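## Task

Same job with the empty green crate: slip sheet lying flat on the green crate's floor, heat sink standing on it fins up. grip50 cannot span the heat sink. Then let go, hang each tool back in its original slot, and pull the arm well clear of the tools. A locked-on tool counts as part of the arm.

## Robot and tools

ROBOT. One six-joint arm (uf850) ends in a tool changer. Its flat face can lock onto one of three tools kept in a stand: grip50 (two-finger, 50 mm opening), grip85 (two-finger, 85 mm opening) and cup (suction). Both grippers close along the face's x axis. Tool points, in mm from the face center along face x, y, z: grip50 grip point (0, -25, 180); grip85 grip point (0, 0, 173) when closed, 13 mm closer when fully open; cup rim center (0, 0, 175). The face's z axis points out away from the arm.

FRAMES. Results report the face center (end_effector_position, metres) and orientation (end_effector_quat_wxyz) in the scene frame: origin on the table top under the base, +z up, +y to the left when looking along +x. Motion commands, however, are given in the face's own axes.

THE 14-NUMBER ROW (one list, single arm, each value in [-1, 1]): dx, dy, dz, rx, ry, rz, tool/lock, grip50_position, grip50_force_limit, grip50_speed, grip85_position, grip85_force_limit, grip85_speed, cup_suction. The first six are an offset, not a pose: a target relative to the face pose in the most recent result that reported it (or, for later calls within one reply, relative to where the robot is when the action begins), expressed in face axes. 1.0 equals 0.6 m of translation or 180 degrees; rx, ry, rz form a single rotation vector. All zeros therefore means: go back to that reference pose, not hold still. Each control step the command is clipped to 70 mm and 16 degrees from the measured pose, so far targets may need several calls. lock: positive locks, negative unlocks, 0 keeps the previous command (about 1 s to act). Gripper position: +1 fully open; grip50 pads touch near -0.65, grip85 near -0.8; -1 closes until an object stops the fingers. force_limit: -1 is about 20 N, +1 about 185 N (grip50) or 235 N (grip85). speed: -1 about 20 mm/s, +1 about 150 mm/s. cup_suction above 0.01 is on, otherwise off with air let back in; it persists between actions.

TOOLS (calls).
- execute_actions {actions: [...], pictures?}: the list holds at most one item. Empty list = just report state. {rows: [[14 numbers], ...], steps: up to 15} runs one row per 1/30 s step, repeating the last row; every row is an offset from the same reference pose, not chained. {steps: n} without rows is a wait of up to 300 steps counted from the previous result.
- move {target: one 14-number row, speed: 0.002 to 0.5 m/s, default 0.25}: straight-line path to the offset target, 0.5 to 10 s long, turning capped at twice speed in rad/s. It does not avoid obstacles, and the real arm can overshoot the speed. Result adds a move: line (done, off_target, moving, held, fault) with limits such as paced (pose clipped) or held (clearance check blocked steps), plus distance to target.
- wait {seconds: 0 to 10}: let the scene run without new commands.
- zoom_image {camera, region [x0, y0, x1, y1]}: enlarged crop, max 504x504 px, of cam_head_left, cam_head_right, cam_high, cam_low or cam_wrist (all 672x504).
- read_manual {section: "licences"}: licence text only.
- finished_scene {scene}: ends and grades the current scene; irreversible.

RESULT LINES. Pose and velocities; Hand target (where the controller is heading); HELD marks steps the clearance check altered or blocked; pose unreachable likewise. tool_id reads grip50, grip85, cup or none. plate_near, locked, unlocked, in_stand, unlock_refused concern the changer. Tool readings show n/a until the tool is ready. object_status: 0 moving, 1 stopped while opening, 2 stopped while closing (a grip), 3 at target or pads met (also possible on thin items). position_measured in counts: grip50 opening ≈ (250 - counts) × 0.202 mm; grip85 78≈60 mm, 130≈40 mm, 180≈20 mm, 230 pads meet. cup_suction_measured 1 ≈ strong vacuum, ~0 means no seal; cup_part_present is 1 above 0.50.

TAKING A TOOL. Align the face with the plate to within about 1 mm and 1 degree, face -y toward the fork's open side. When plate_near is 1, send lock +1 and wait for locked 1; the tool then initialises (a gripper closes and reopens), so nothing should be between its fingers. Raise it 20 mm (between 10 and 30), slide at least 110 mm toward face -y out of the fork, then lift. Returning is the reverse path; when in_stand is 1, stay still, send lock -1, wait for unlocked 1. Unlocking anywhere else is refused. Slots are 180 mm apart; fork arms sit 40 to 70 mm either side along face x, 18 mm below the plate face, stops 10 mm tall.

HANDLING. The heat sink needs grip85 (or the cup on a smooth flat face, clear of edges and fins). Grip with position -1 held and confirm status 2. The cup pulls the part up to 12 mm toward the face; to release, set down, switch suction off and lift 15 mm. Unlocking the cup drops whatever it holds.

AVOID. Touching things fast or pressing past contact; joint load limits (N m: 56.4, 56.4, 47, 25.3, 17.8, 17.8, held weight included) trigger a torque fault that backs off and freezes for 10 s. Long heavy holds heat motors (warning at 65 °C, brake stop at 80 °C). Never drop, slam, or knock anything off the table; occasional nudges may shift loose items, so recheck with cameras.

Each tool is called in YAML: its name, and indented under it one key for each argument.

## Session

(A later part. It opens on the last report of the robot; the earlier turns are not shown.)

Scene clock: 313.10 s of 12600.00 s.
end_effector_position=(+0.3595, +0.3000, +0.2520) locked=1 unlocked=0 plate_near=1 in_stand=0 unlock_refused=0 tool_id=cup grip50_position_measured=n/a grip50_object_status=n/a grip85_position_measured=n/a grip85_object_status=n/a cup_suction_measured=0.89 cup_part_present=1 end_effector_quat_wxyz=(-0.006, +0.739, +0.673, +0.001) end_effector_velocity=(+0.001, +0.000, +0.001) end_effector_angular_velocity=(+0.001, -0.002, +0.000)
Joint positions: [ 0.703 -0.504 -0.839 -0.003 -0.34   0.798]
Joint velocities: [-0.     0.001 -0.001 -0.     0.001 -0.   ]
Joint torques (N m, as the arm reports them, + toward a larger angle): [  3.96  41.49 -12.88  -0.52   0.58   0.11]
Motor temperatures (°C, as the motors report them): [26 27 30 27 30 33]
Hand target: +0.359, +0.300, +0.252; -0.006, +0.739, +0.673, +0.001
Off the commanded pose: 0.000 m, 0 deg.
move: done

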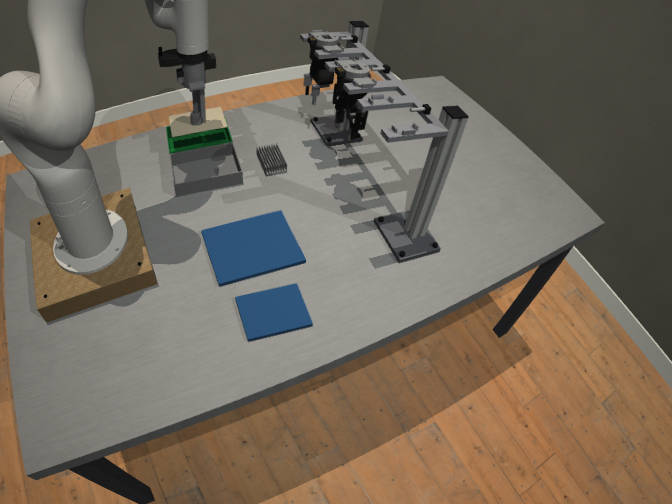

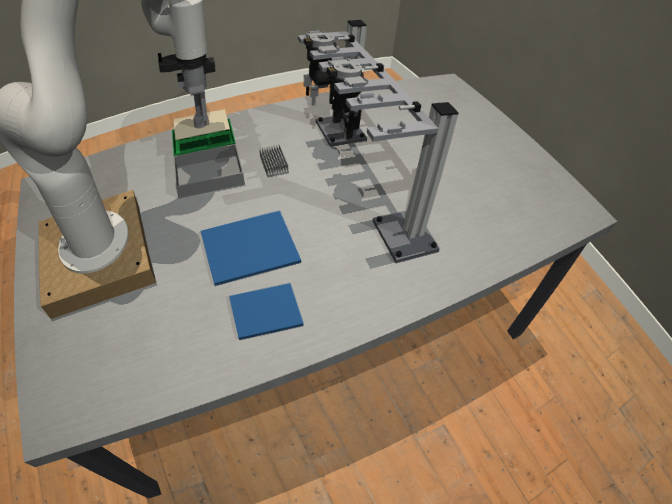

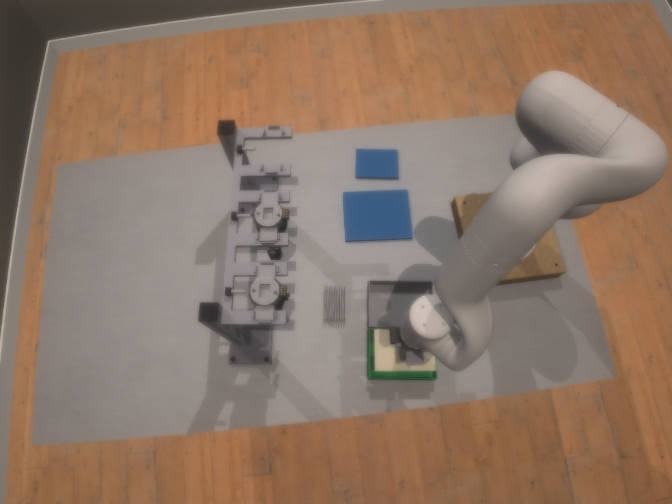

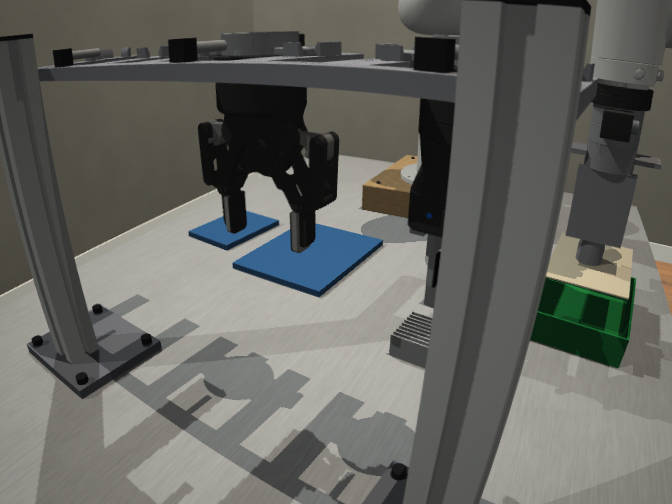

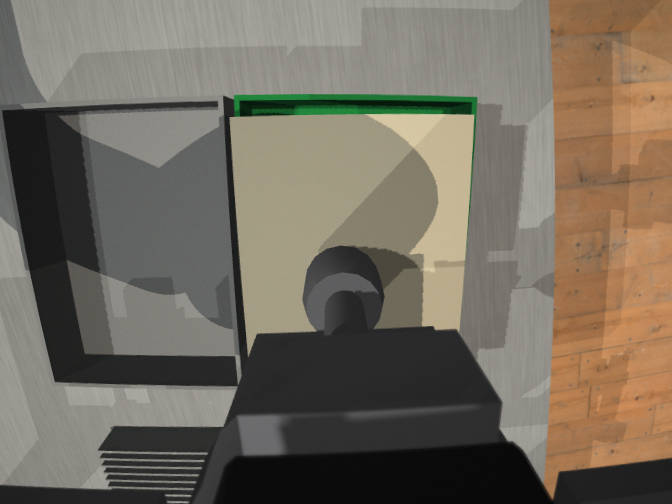

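move:
  target: [0.002,0,0.04,0,0,0.007,0,0,0,0,0,0,0,1]
  speed: 0.03

zoom_image:
  camera: "cam_wrist"
  region: [200,60,504,340]

zoom_image:
  camera: "cam_high"
  region: [350,310,460,395]

Scene clock: 322.40 s of 12600.00 s.
end_effector_position=(+0.3595, +0.3015, +0.2281) locked=1 unlocked=0 plate_near=1 in_stand=0 unlock_refused=0 tool_id=cup grip50_position_measured=n/a grip50_object_status=n/a grip85_position_measured=n/a grip85_object_status=n/a cup_suction_measured=0.89 cup_part_present=1 end_effector_quat_wxyz=(-0.006, +0.747, +0.665, +0.001) end_effector_velocity=(+0.000, +0.000, +0.000) end_effector_angular_velocity=(+0.001, -0.001, -0.001)
Joint positions: [ 0.704 -0.558 -0.845 -0.004 -0.292  0.822]
Joint velocities: [-0.     0.    -0.001  0.     0.     0.001]
Joint torques (N m, as the arm reports them, + toward a larger angle): [  3.25  43.17 -11.8   -1.21   0.7    0.14]
Motor temperatures (°C, as the motors report them): [26 27 30 27 30 33]
Hand target: +0.359, +0.301, +0.228; -0.006, +0.747, +0.665, +0.001
Off the commanded pose: 0.000 m, 0 deg.
move: done

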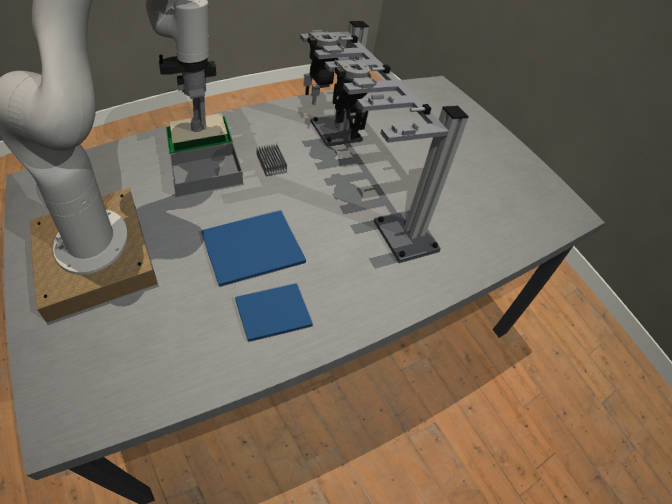

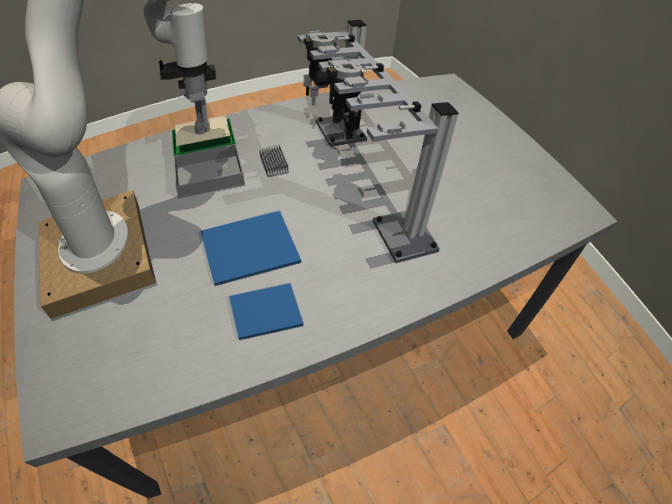

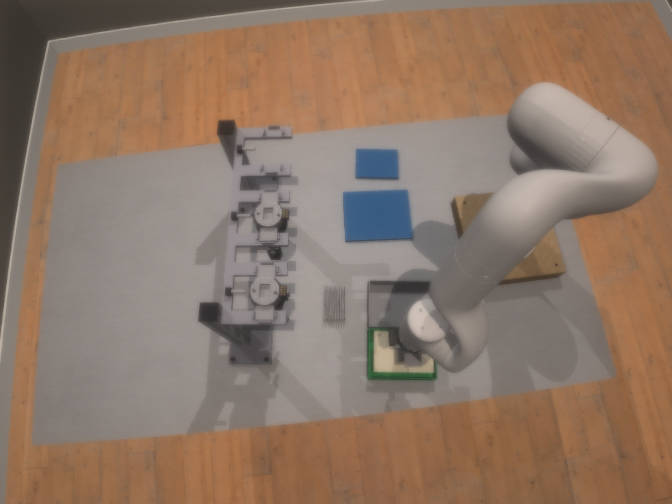

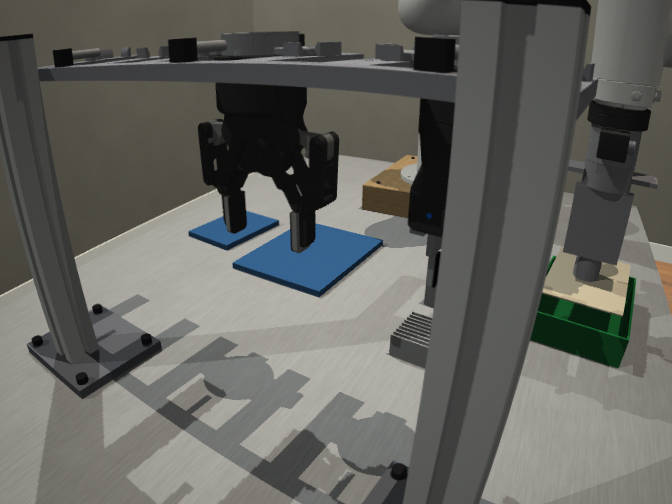

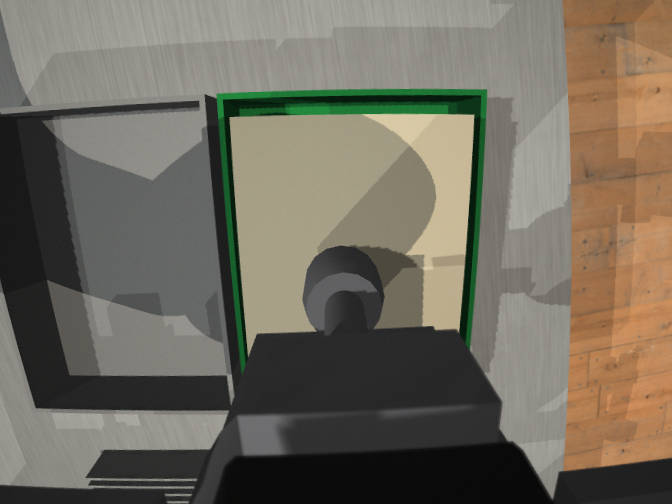

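Region (200, 60, 504, 340) of cam_wrist's 672x504 image, scaled by 1.658, with more detail than that image has; it fills the top 464 rows of this view, and the rest is white.

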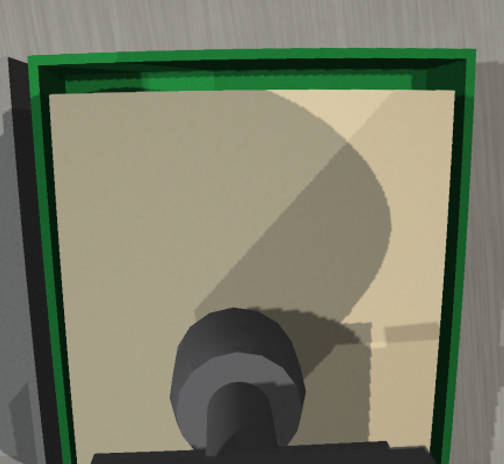

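Region (350, 310, 460, 395) of cam_high's 672x504 image, scaled by 4.582, with more detail than that image has; it fills the top 389 rows of this view, and the rest is white.

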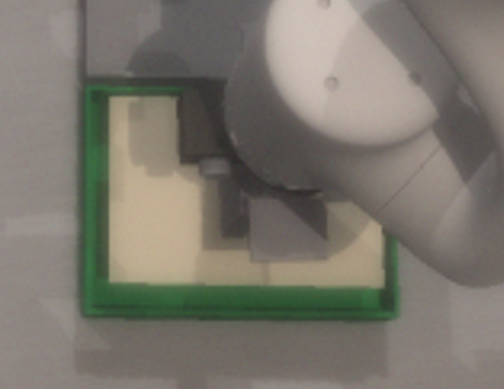

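move:
  target: [0,0,0.06,0,0,0,0,0,0,0,0,0,0,1]
  speed: 0.03

Scene clock: 334.33 s of 12600.00 s.
end_effector_position=(+0.3594, +0.3020, +0.1922) locked=1 unlocked=0 plate_near=1 in_stand=0 unlock_refused=0 tool_id=cup grip50_position_measured=n/a grip50_object_status=n/a grip85_position_measured=n/a grip85_object_status=n/a cup_suction_measured=0.89 cup_part_present=1 end_effector_quat_wxyz=(-0.006, +0.747, +0.665, +0.001) end_effector_velocity=(+0.001, +0.000, +0.001) end_effector_angular_velocity=(+0.001, -0.001, -0.001)
Joint positions: [ 0.704 -0.64  -0.857 -0.005 -0.221  0.824]
Joint velocities: [-0.     0.001 -0.001  0.     0.    -0.   ]
Joint torques (N m, as the arm reports them, + toward a larger angle): [  2.3   44.29 -10.26  -0.72   0.65   0.11]
Motor temperatures (°C, as the motors report them): [26 27 30 27 30 33]
Hand target: +0.359, +0.302, +0.192; -0.006, +0.747, +0.665, +0.001
Off the commanded pose: 0.000 m, 0 deg.
move: done

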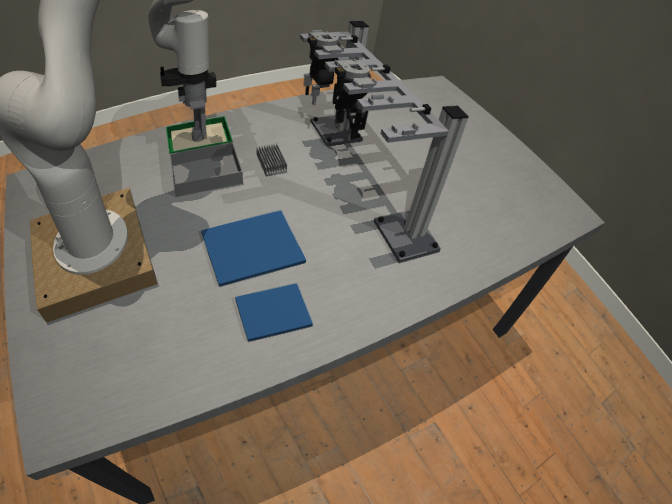

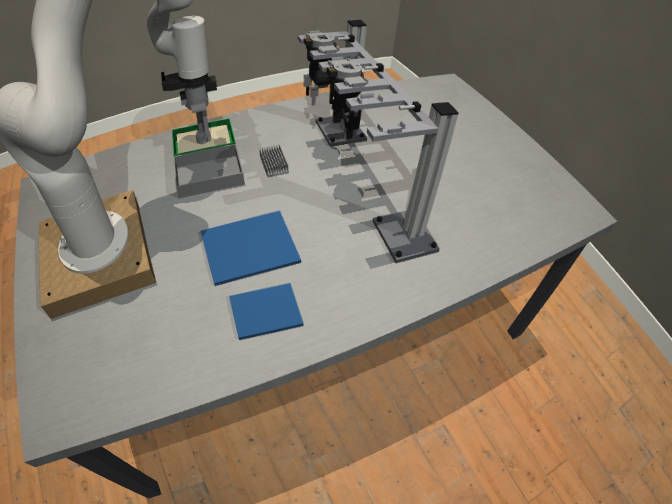

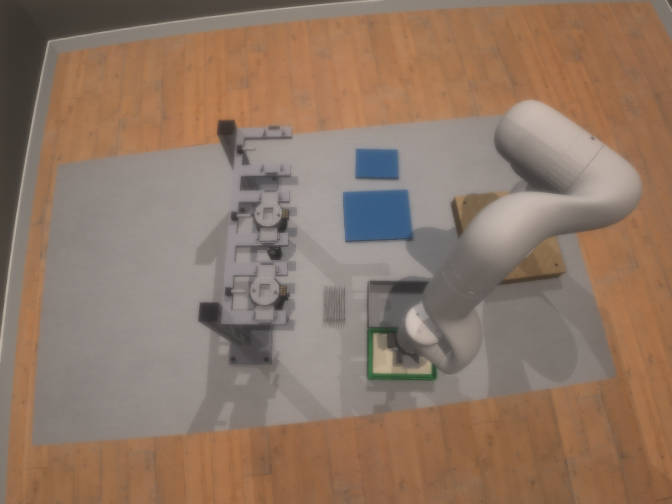

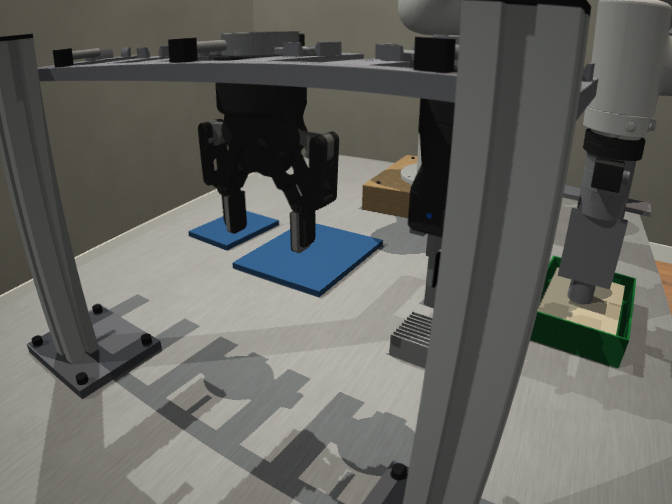

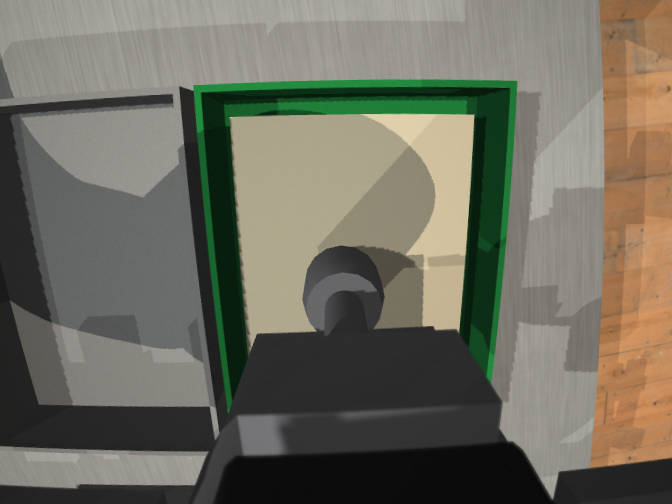

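move:
  target: [0,0,0.029,0,0,-0.003,0,0,0,0,0,0,0,1]
  speed: 0.015

execute_actions:
  actions:
    - {"rows":[[0,0,0,0,0,0,0,0,0,0,0,0,0,0]],"steps":15}
  pictures: false

move:
  target: [0,0,-0.04,0,0,0,0,0,0,0,0,0,0,0]
  speed: 0.03

Scene clock: 356.80 s of 12600.00 s.
end_effector_position=(+0.3593, +0.3022, +0.1748) locked=1 unlocked=0 plate_near=1 in_stand=0 unlock_refused=0 tool_id=cup grip50_position_measured=n/a grip50_object_status=n/a grip85_position_measured=n/a grip85_object_status=n/a cup_suction_measured=0.89 cup_part_present=1 end_effector_quat_wxyz=(-0.006, +0.744, +0.669, +0.001) end_effector_velocity=(+0.001, +0.001, +0.001) end_effector_angular_velocity=(+0.002, -0.002, -0.000)
Joint positions: [ 0.704 -0.681 -0.865 -0.006 -0.188  0.815]
Joint velocities: [ 0.     0.001 -0.001  0.     0.     0.   ]
Joint torques (N m, as the arm reports them, + toward a larger angle): [ 3.41 44.33 -9.97 -0.89  0.58 -0.08]
Motor temperatures (°C, as the motors report them): [26 27 30 27 30 33]
Hand target: +0.359, +0.302, +0.175; -0.006, +0.744, +0.669, +0.001
Off the commanded pose: 0.000 m, 0 deg.
move: done

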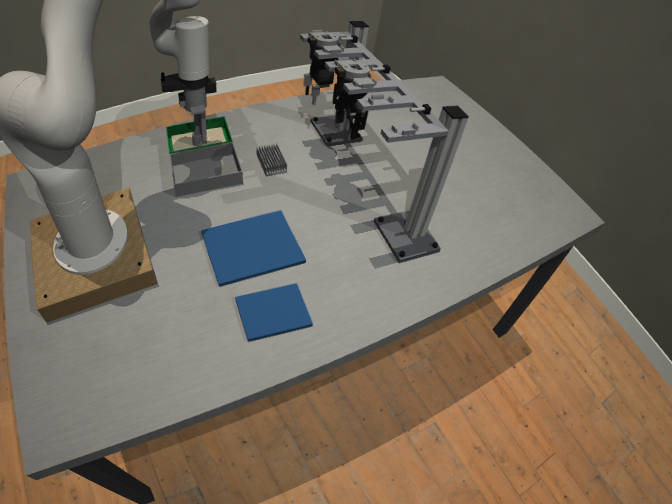

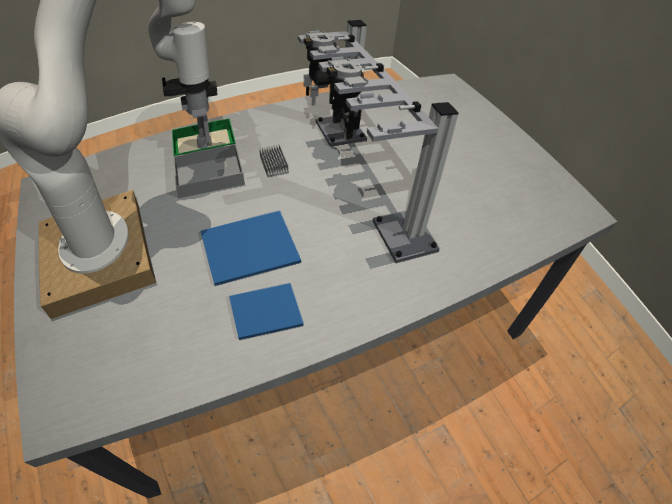

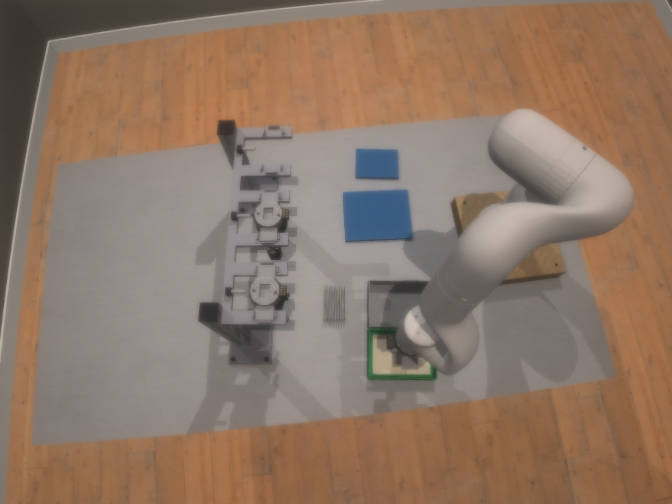

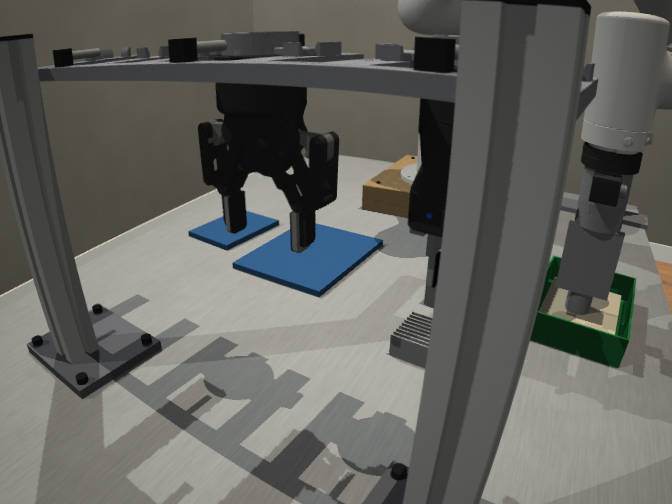

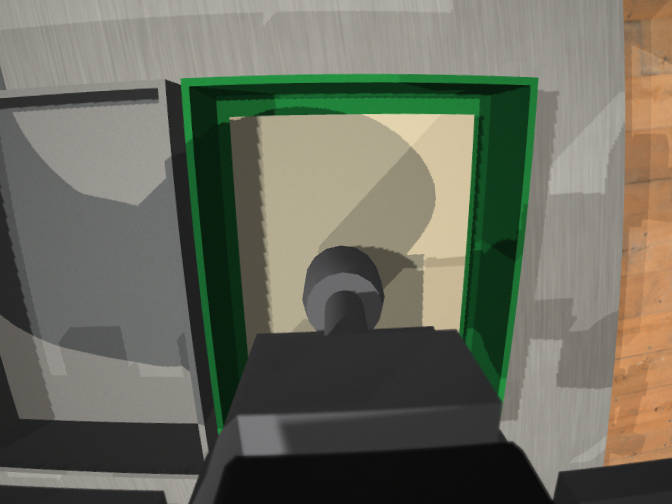

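Scene clock: 357.30 s of 12600.00 s.
end_effector_position=(+0.3594, +0.3023, +0.1749) locked=1 unlocked=0 plate_near=1 in_stand=0 unlock_refused=0 tool_id=cup grip50_position_measured=n/a grip50_object_status=n/a grip85_position_measured=n/a grip85_object_status=n/a cup_suction_measured=0.00 cup_part_present=0 end_effector_quat_wxyz=(-0.006, +0.744, +0.669, +0.001) end_effector_velocity=(-0.000, -0.000, -0.000) end_effector_angular_velocity=(-0.000, +0.000, -0.002)
Joint positions: [ 0.704 -0.681 -0.865 -0.006 -0.188  0.815]
Joint velocities: [-0.    -0.     0.     0.001  0.     0.001]
Joint torques (N m, as the arm reports them, + toward a larger angle): [  3.39  41.45 -10.04  -0.77   0.92  -0.02]
Motor temperatures (°C, as the motors report them): [26 27 30 27 30 33]
Hand target: +0.359, +0.302, +0.175; -0.006, +0.744, +0.669, +0.001
Off the commanded pose: 0.000 m, 0 deg.
Steps of this call (steps 1 to 15: all 15 steps of this action). Readings (end_effector_position | what the end effector reports):
1: (+0.3593, +0.3022, +0.1748) | locked=1 unlocked=0 plate_near=1 in_stand=0 unlock_refused=0 tool_id=cup grip50_position_measured=n/a grip50_object_status=n/a grip85_position_measured=n/a grip85_object_status=n/a cup_suction_measured=0.55 cup_part_present=1
2: (+0.3594, +0.3022, +0.1749) | locked=1 unlocked=0 plate_near=1 in_stand=0 unlock_refused=0 tool_id=cup grip50_position_measured=n/a grip50_object_status=n/a grip85_position_measured=n/a grip85_object_status=n/a cup_suction_measured=0.23 cup_part_present=0
4: (+0.3594, +0.3023, +0.1749) | locked=1 unlocked=0 plate_near=1 in_stand=0 unlock_refused=0 tool_id=cup grip50_position_measured=n/a grip50_object_status=n/a grip85_position_measured=n/a grip85_object_status=n/a cup_suction_measured=0.00 cup_part_present=0
8: (+0.3595, +0.3023, +0.1750) | locked=1 unlocked=0 plate_near=1 in_stand=0 unlock_refused=0 tool_id=cup grip50_position_measured=n/a grip50_object_status=n/a grip85_position_measured=n/a grip85_object_status=n/a cup_suction_measured=0.00 cup_part_present=0
15: the state above

Scene clock: 358.60 s of 12600.00 s.
end_effector_position=(+0.3594, +0.3019, +0.1988) locked=1 unlocked=0 plate_near=1 in_stand=0 unlock_refused=0 tool_id=cup grip50_position_measured=n/a grip50_object_status=n/a grip85_position_measured=n/a grip85_object_status=n/a cup_suction_measured=0.00 cup_part_present=0 end_effector_quat_wxyz=(-0.006, +0.744, +0.669, +0.001) end_effector_velocity=(-0.000, -0.000, -0.000) end_effector_angular_velocity=(-0.001, +0.001, -0.000)
Joint positions: [ 0.704 -0.625 -0.854 -0.005 -0.233  0.814]
Joint velocities: [-0.    -0.001  0.001  0.     0.    -0.   ]
Joint torques (N m, as the arm reports them, + toward a larger angle): [  2.8   45.51 -11.18  -0.38   0.65   0.16]
Motor temperatures (°C, as the motors report them): [26 27 30 27 30 33]
Hand target: +0.359, +0.302, +0.199; -0.006, +0.744, +0.669, +0.001
Off the commanded pose: 0.000 m, 0 deg.
move: done

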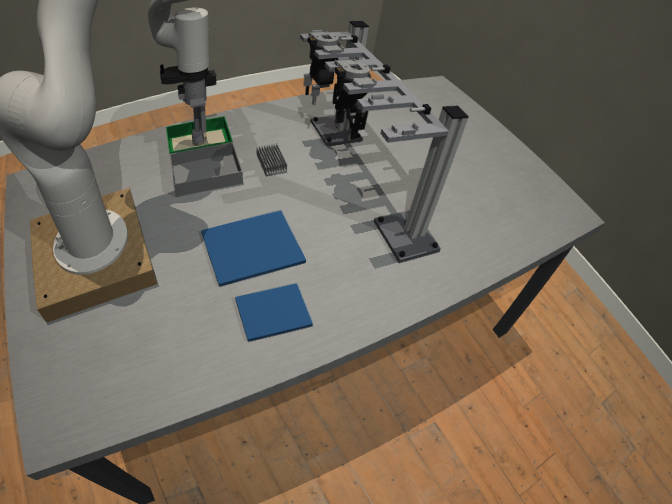

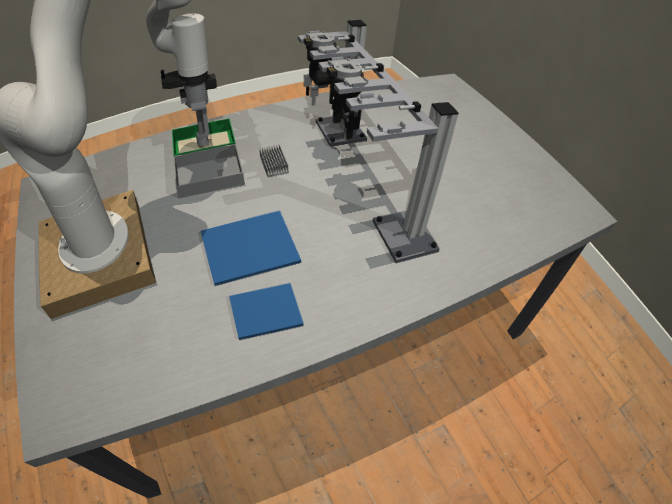

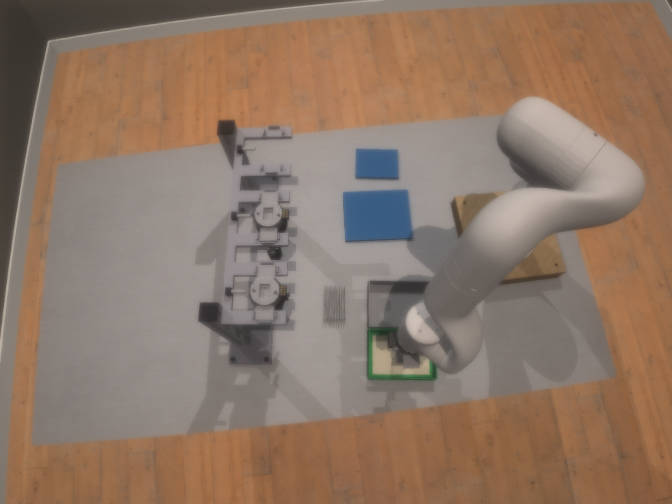

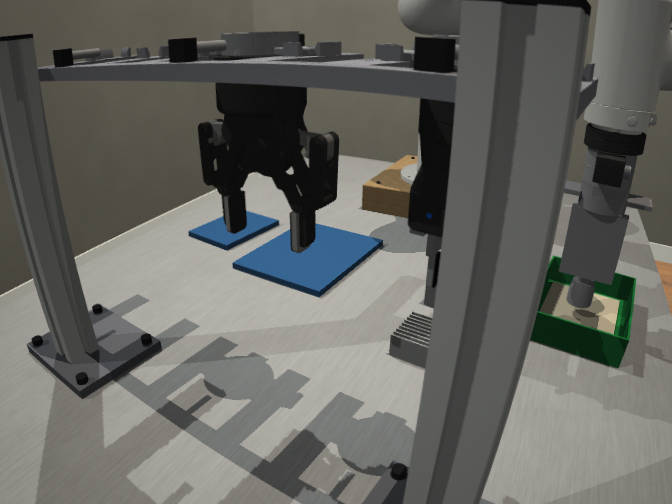

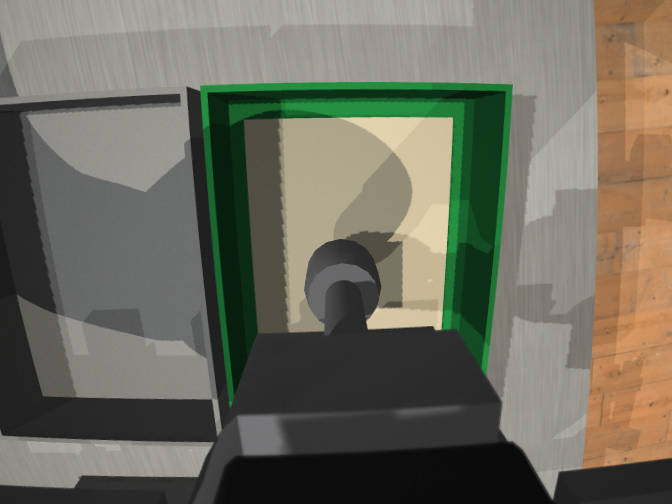

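move:
  target: [0,0,-0.15,0,0,0,0,0,0,0,0,0,0,0]
  speed: 0.2

move:
  target: [-0.7517,0.33,-0.1517,0,0,-0.0046,0,0,0,0,0,0,0,0]
  speed: 0.35

Scene clock: 373.73 s of 12600.00 s.
end_effector_position=(+0.3595, +0.3006, +0.2881) locked=1 unlocked=0 plate_near=1 in_stand=0 unlock_refused=0 tool_id=cup grip50_position_measured=n/a grip50_object_status=n/a grip85_position_measured=n/a grip85_object_status=n/a cup_suction_measured=0.00 cup_part_present=0 end_effector_quat_wxyz=(-0.006, +0.743, +0.669, +0.000) end_effector_velocity=(+0.001, +0.001, +0.001) end_effector_angular_velocity=(+0.003, -0.003, -0.001)
Joint positions: [ 0.705 -0.429 -0.843 -0.002 -0.419  0.811]
Joint velocities: [ 0.     0.001 -0.003  0.     0.     0.   ]
Joint torques (N m, as the arm reports them, + toward a larger angle): [  3.46  41.08 -13.72  -0.38   0.82   0.07]
Motor temperatures (°C, as the motors report them): [26 27 30 27 30 33]
Hand target: +0.360, +0.301, +0.289; -0.006, +0.743, +0.669, +0.001
Off the commanded pose: 0.001 m, 0 deg.
move: done

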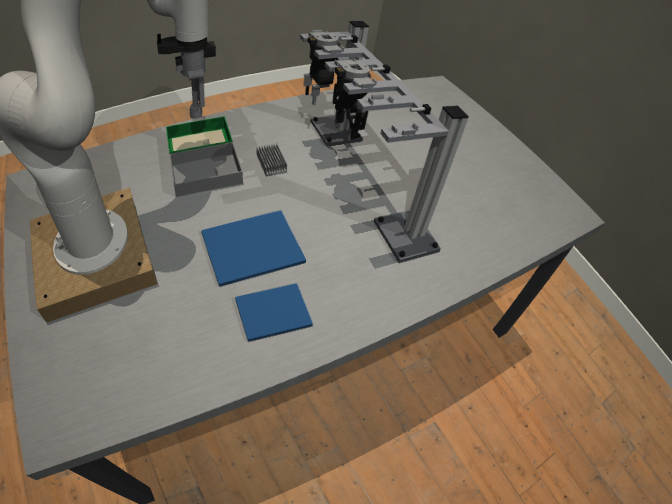

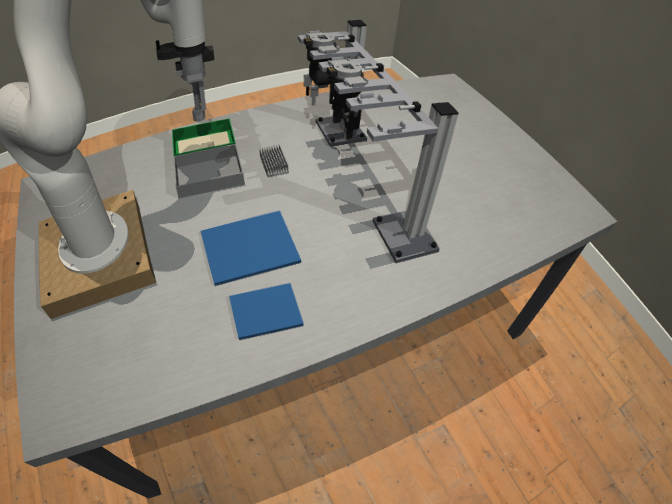

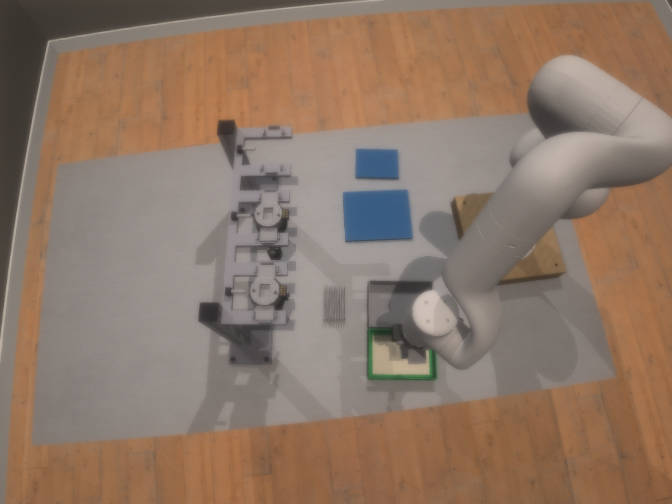

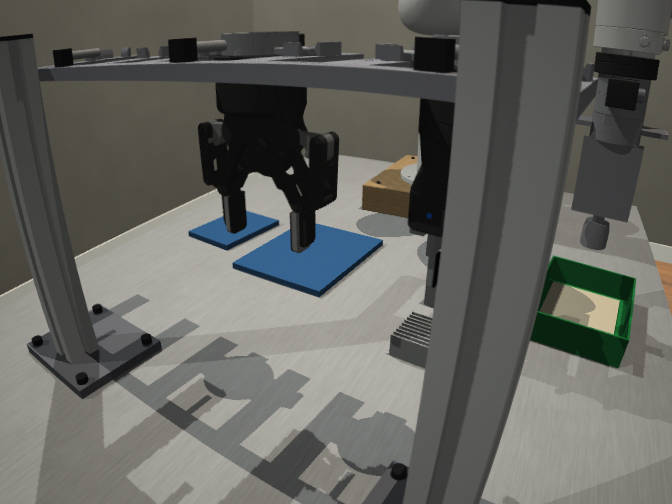

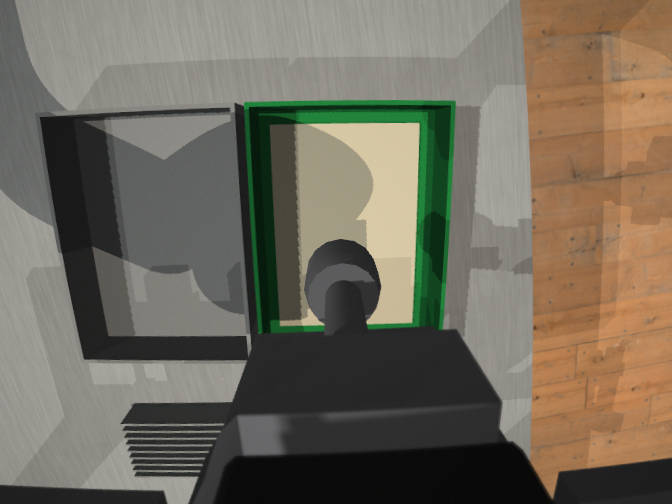

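Scene clock: 375.60 s of 12600.00 s.
end_effector_position=(+0.5107, -0.1677, +0.3720) locked=1 unlocked=0 plate_near=1 in_stand=0 unlock_refused=0 tool_id=cup grip50_position_measured=n/a grip50_object_status=n/a grip85_position_measured=n/a grip85_object_status=n/a cup_suction_measured=0.00 cup_part_present=0 end_effector_quat_wxyz=(-0.009, +0.738, +0.674, +0.002) end_effector_velocity=(+0.001, -0.002, +0.002) end_effector_angular_velocity=(-0.002, -0.004, -0.001)
Joint positions: [-0.309 -0.407 -1.074  0.001 -0.672 -0.221]
Joint velocities: [-0.003  0.001 -0.004 -0.001  0.    -0.002]
Joint torques (N m, as the arm reports them, + toward a larger angle): [  2.36  42.19 -16.45  -0.61   0.57   0.21]
Motor temperatures (°C, as the motors report them): [26 27 30 27 30 33]
Hand target: +0.511, -0.168, +0.372; -0.009, +0.739, +0.674, +0.002
Off the commanded pose: 0.003 m, 0 deg.
move: done

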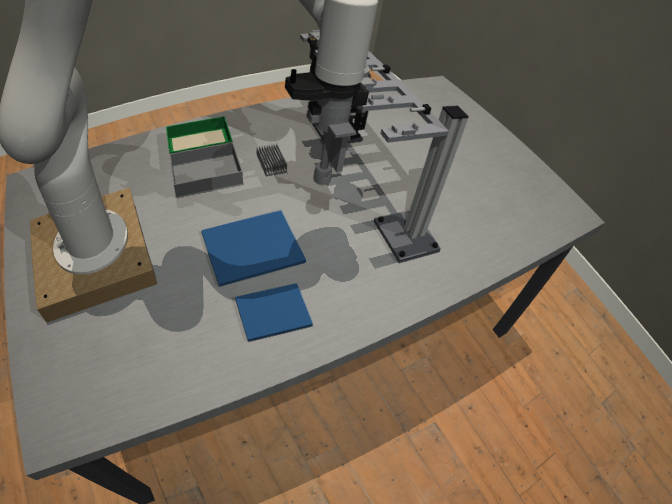

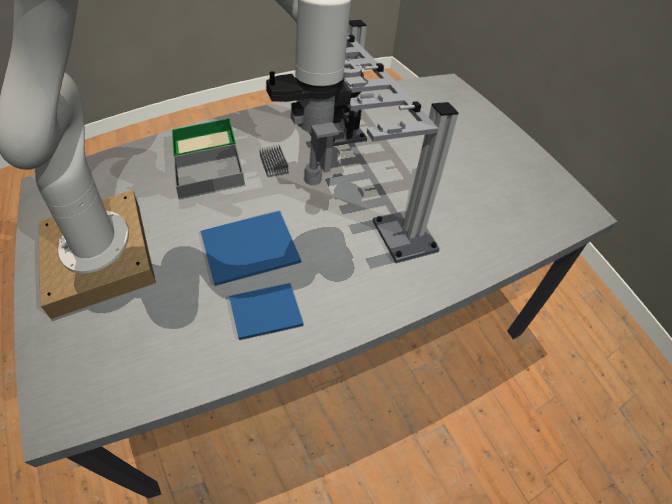

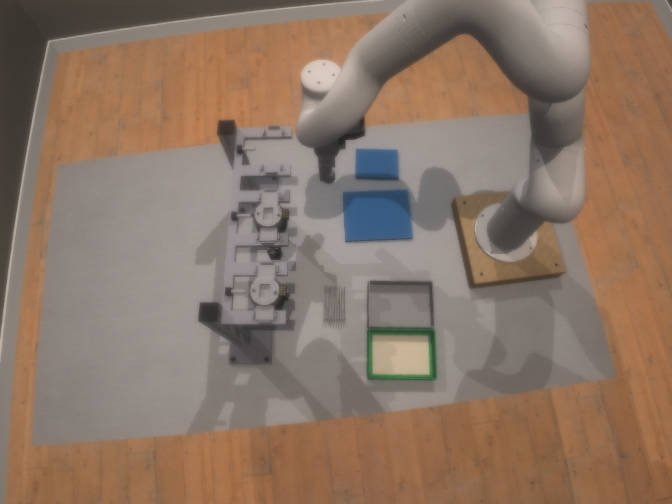

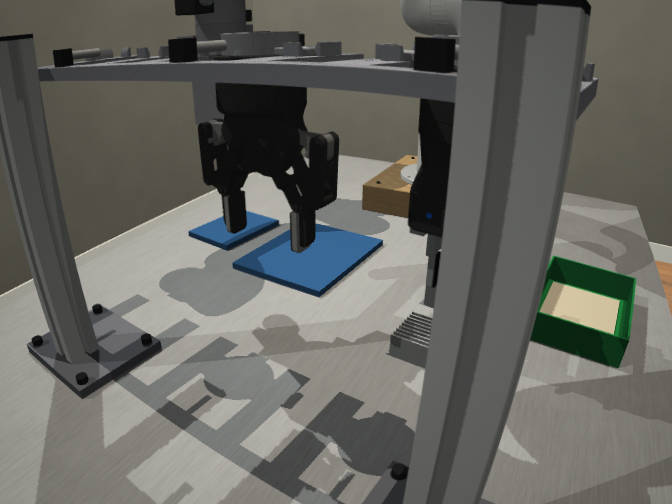

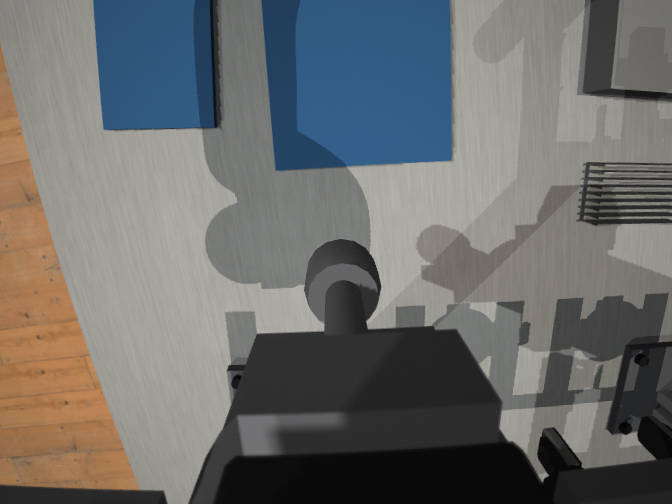

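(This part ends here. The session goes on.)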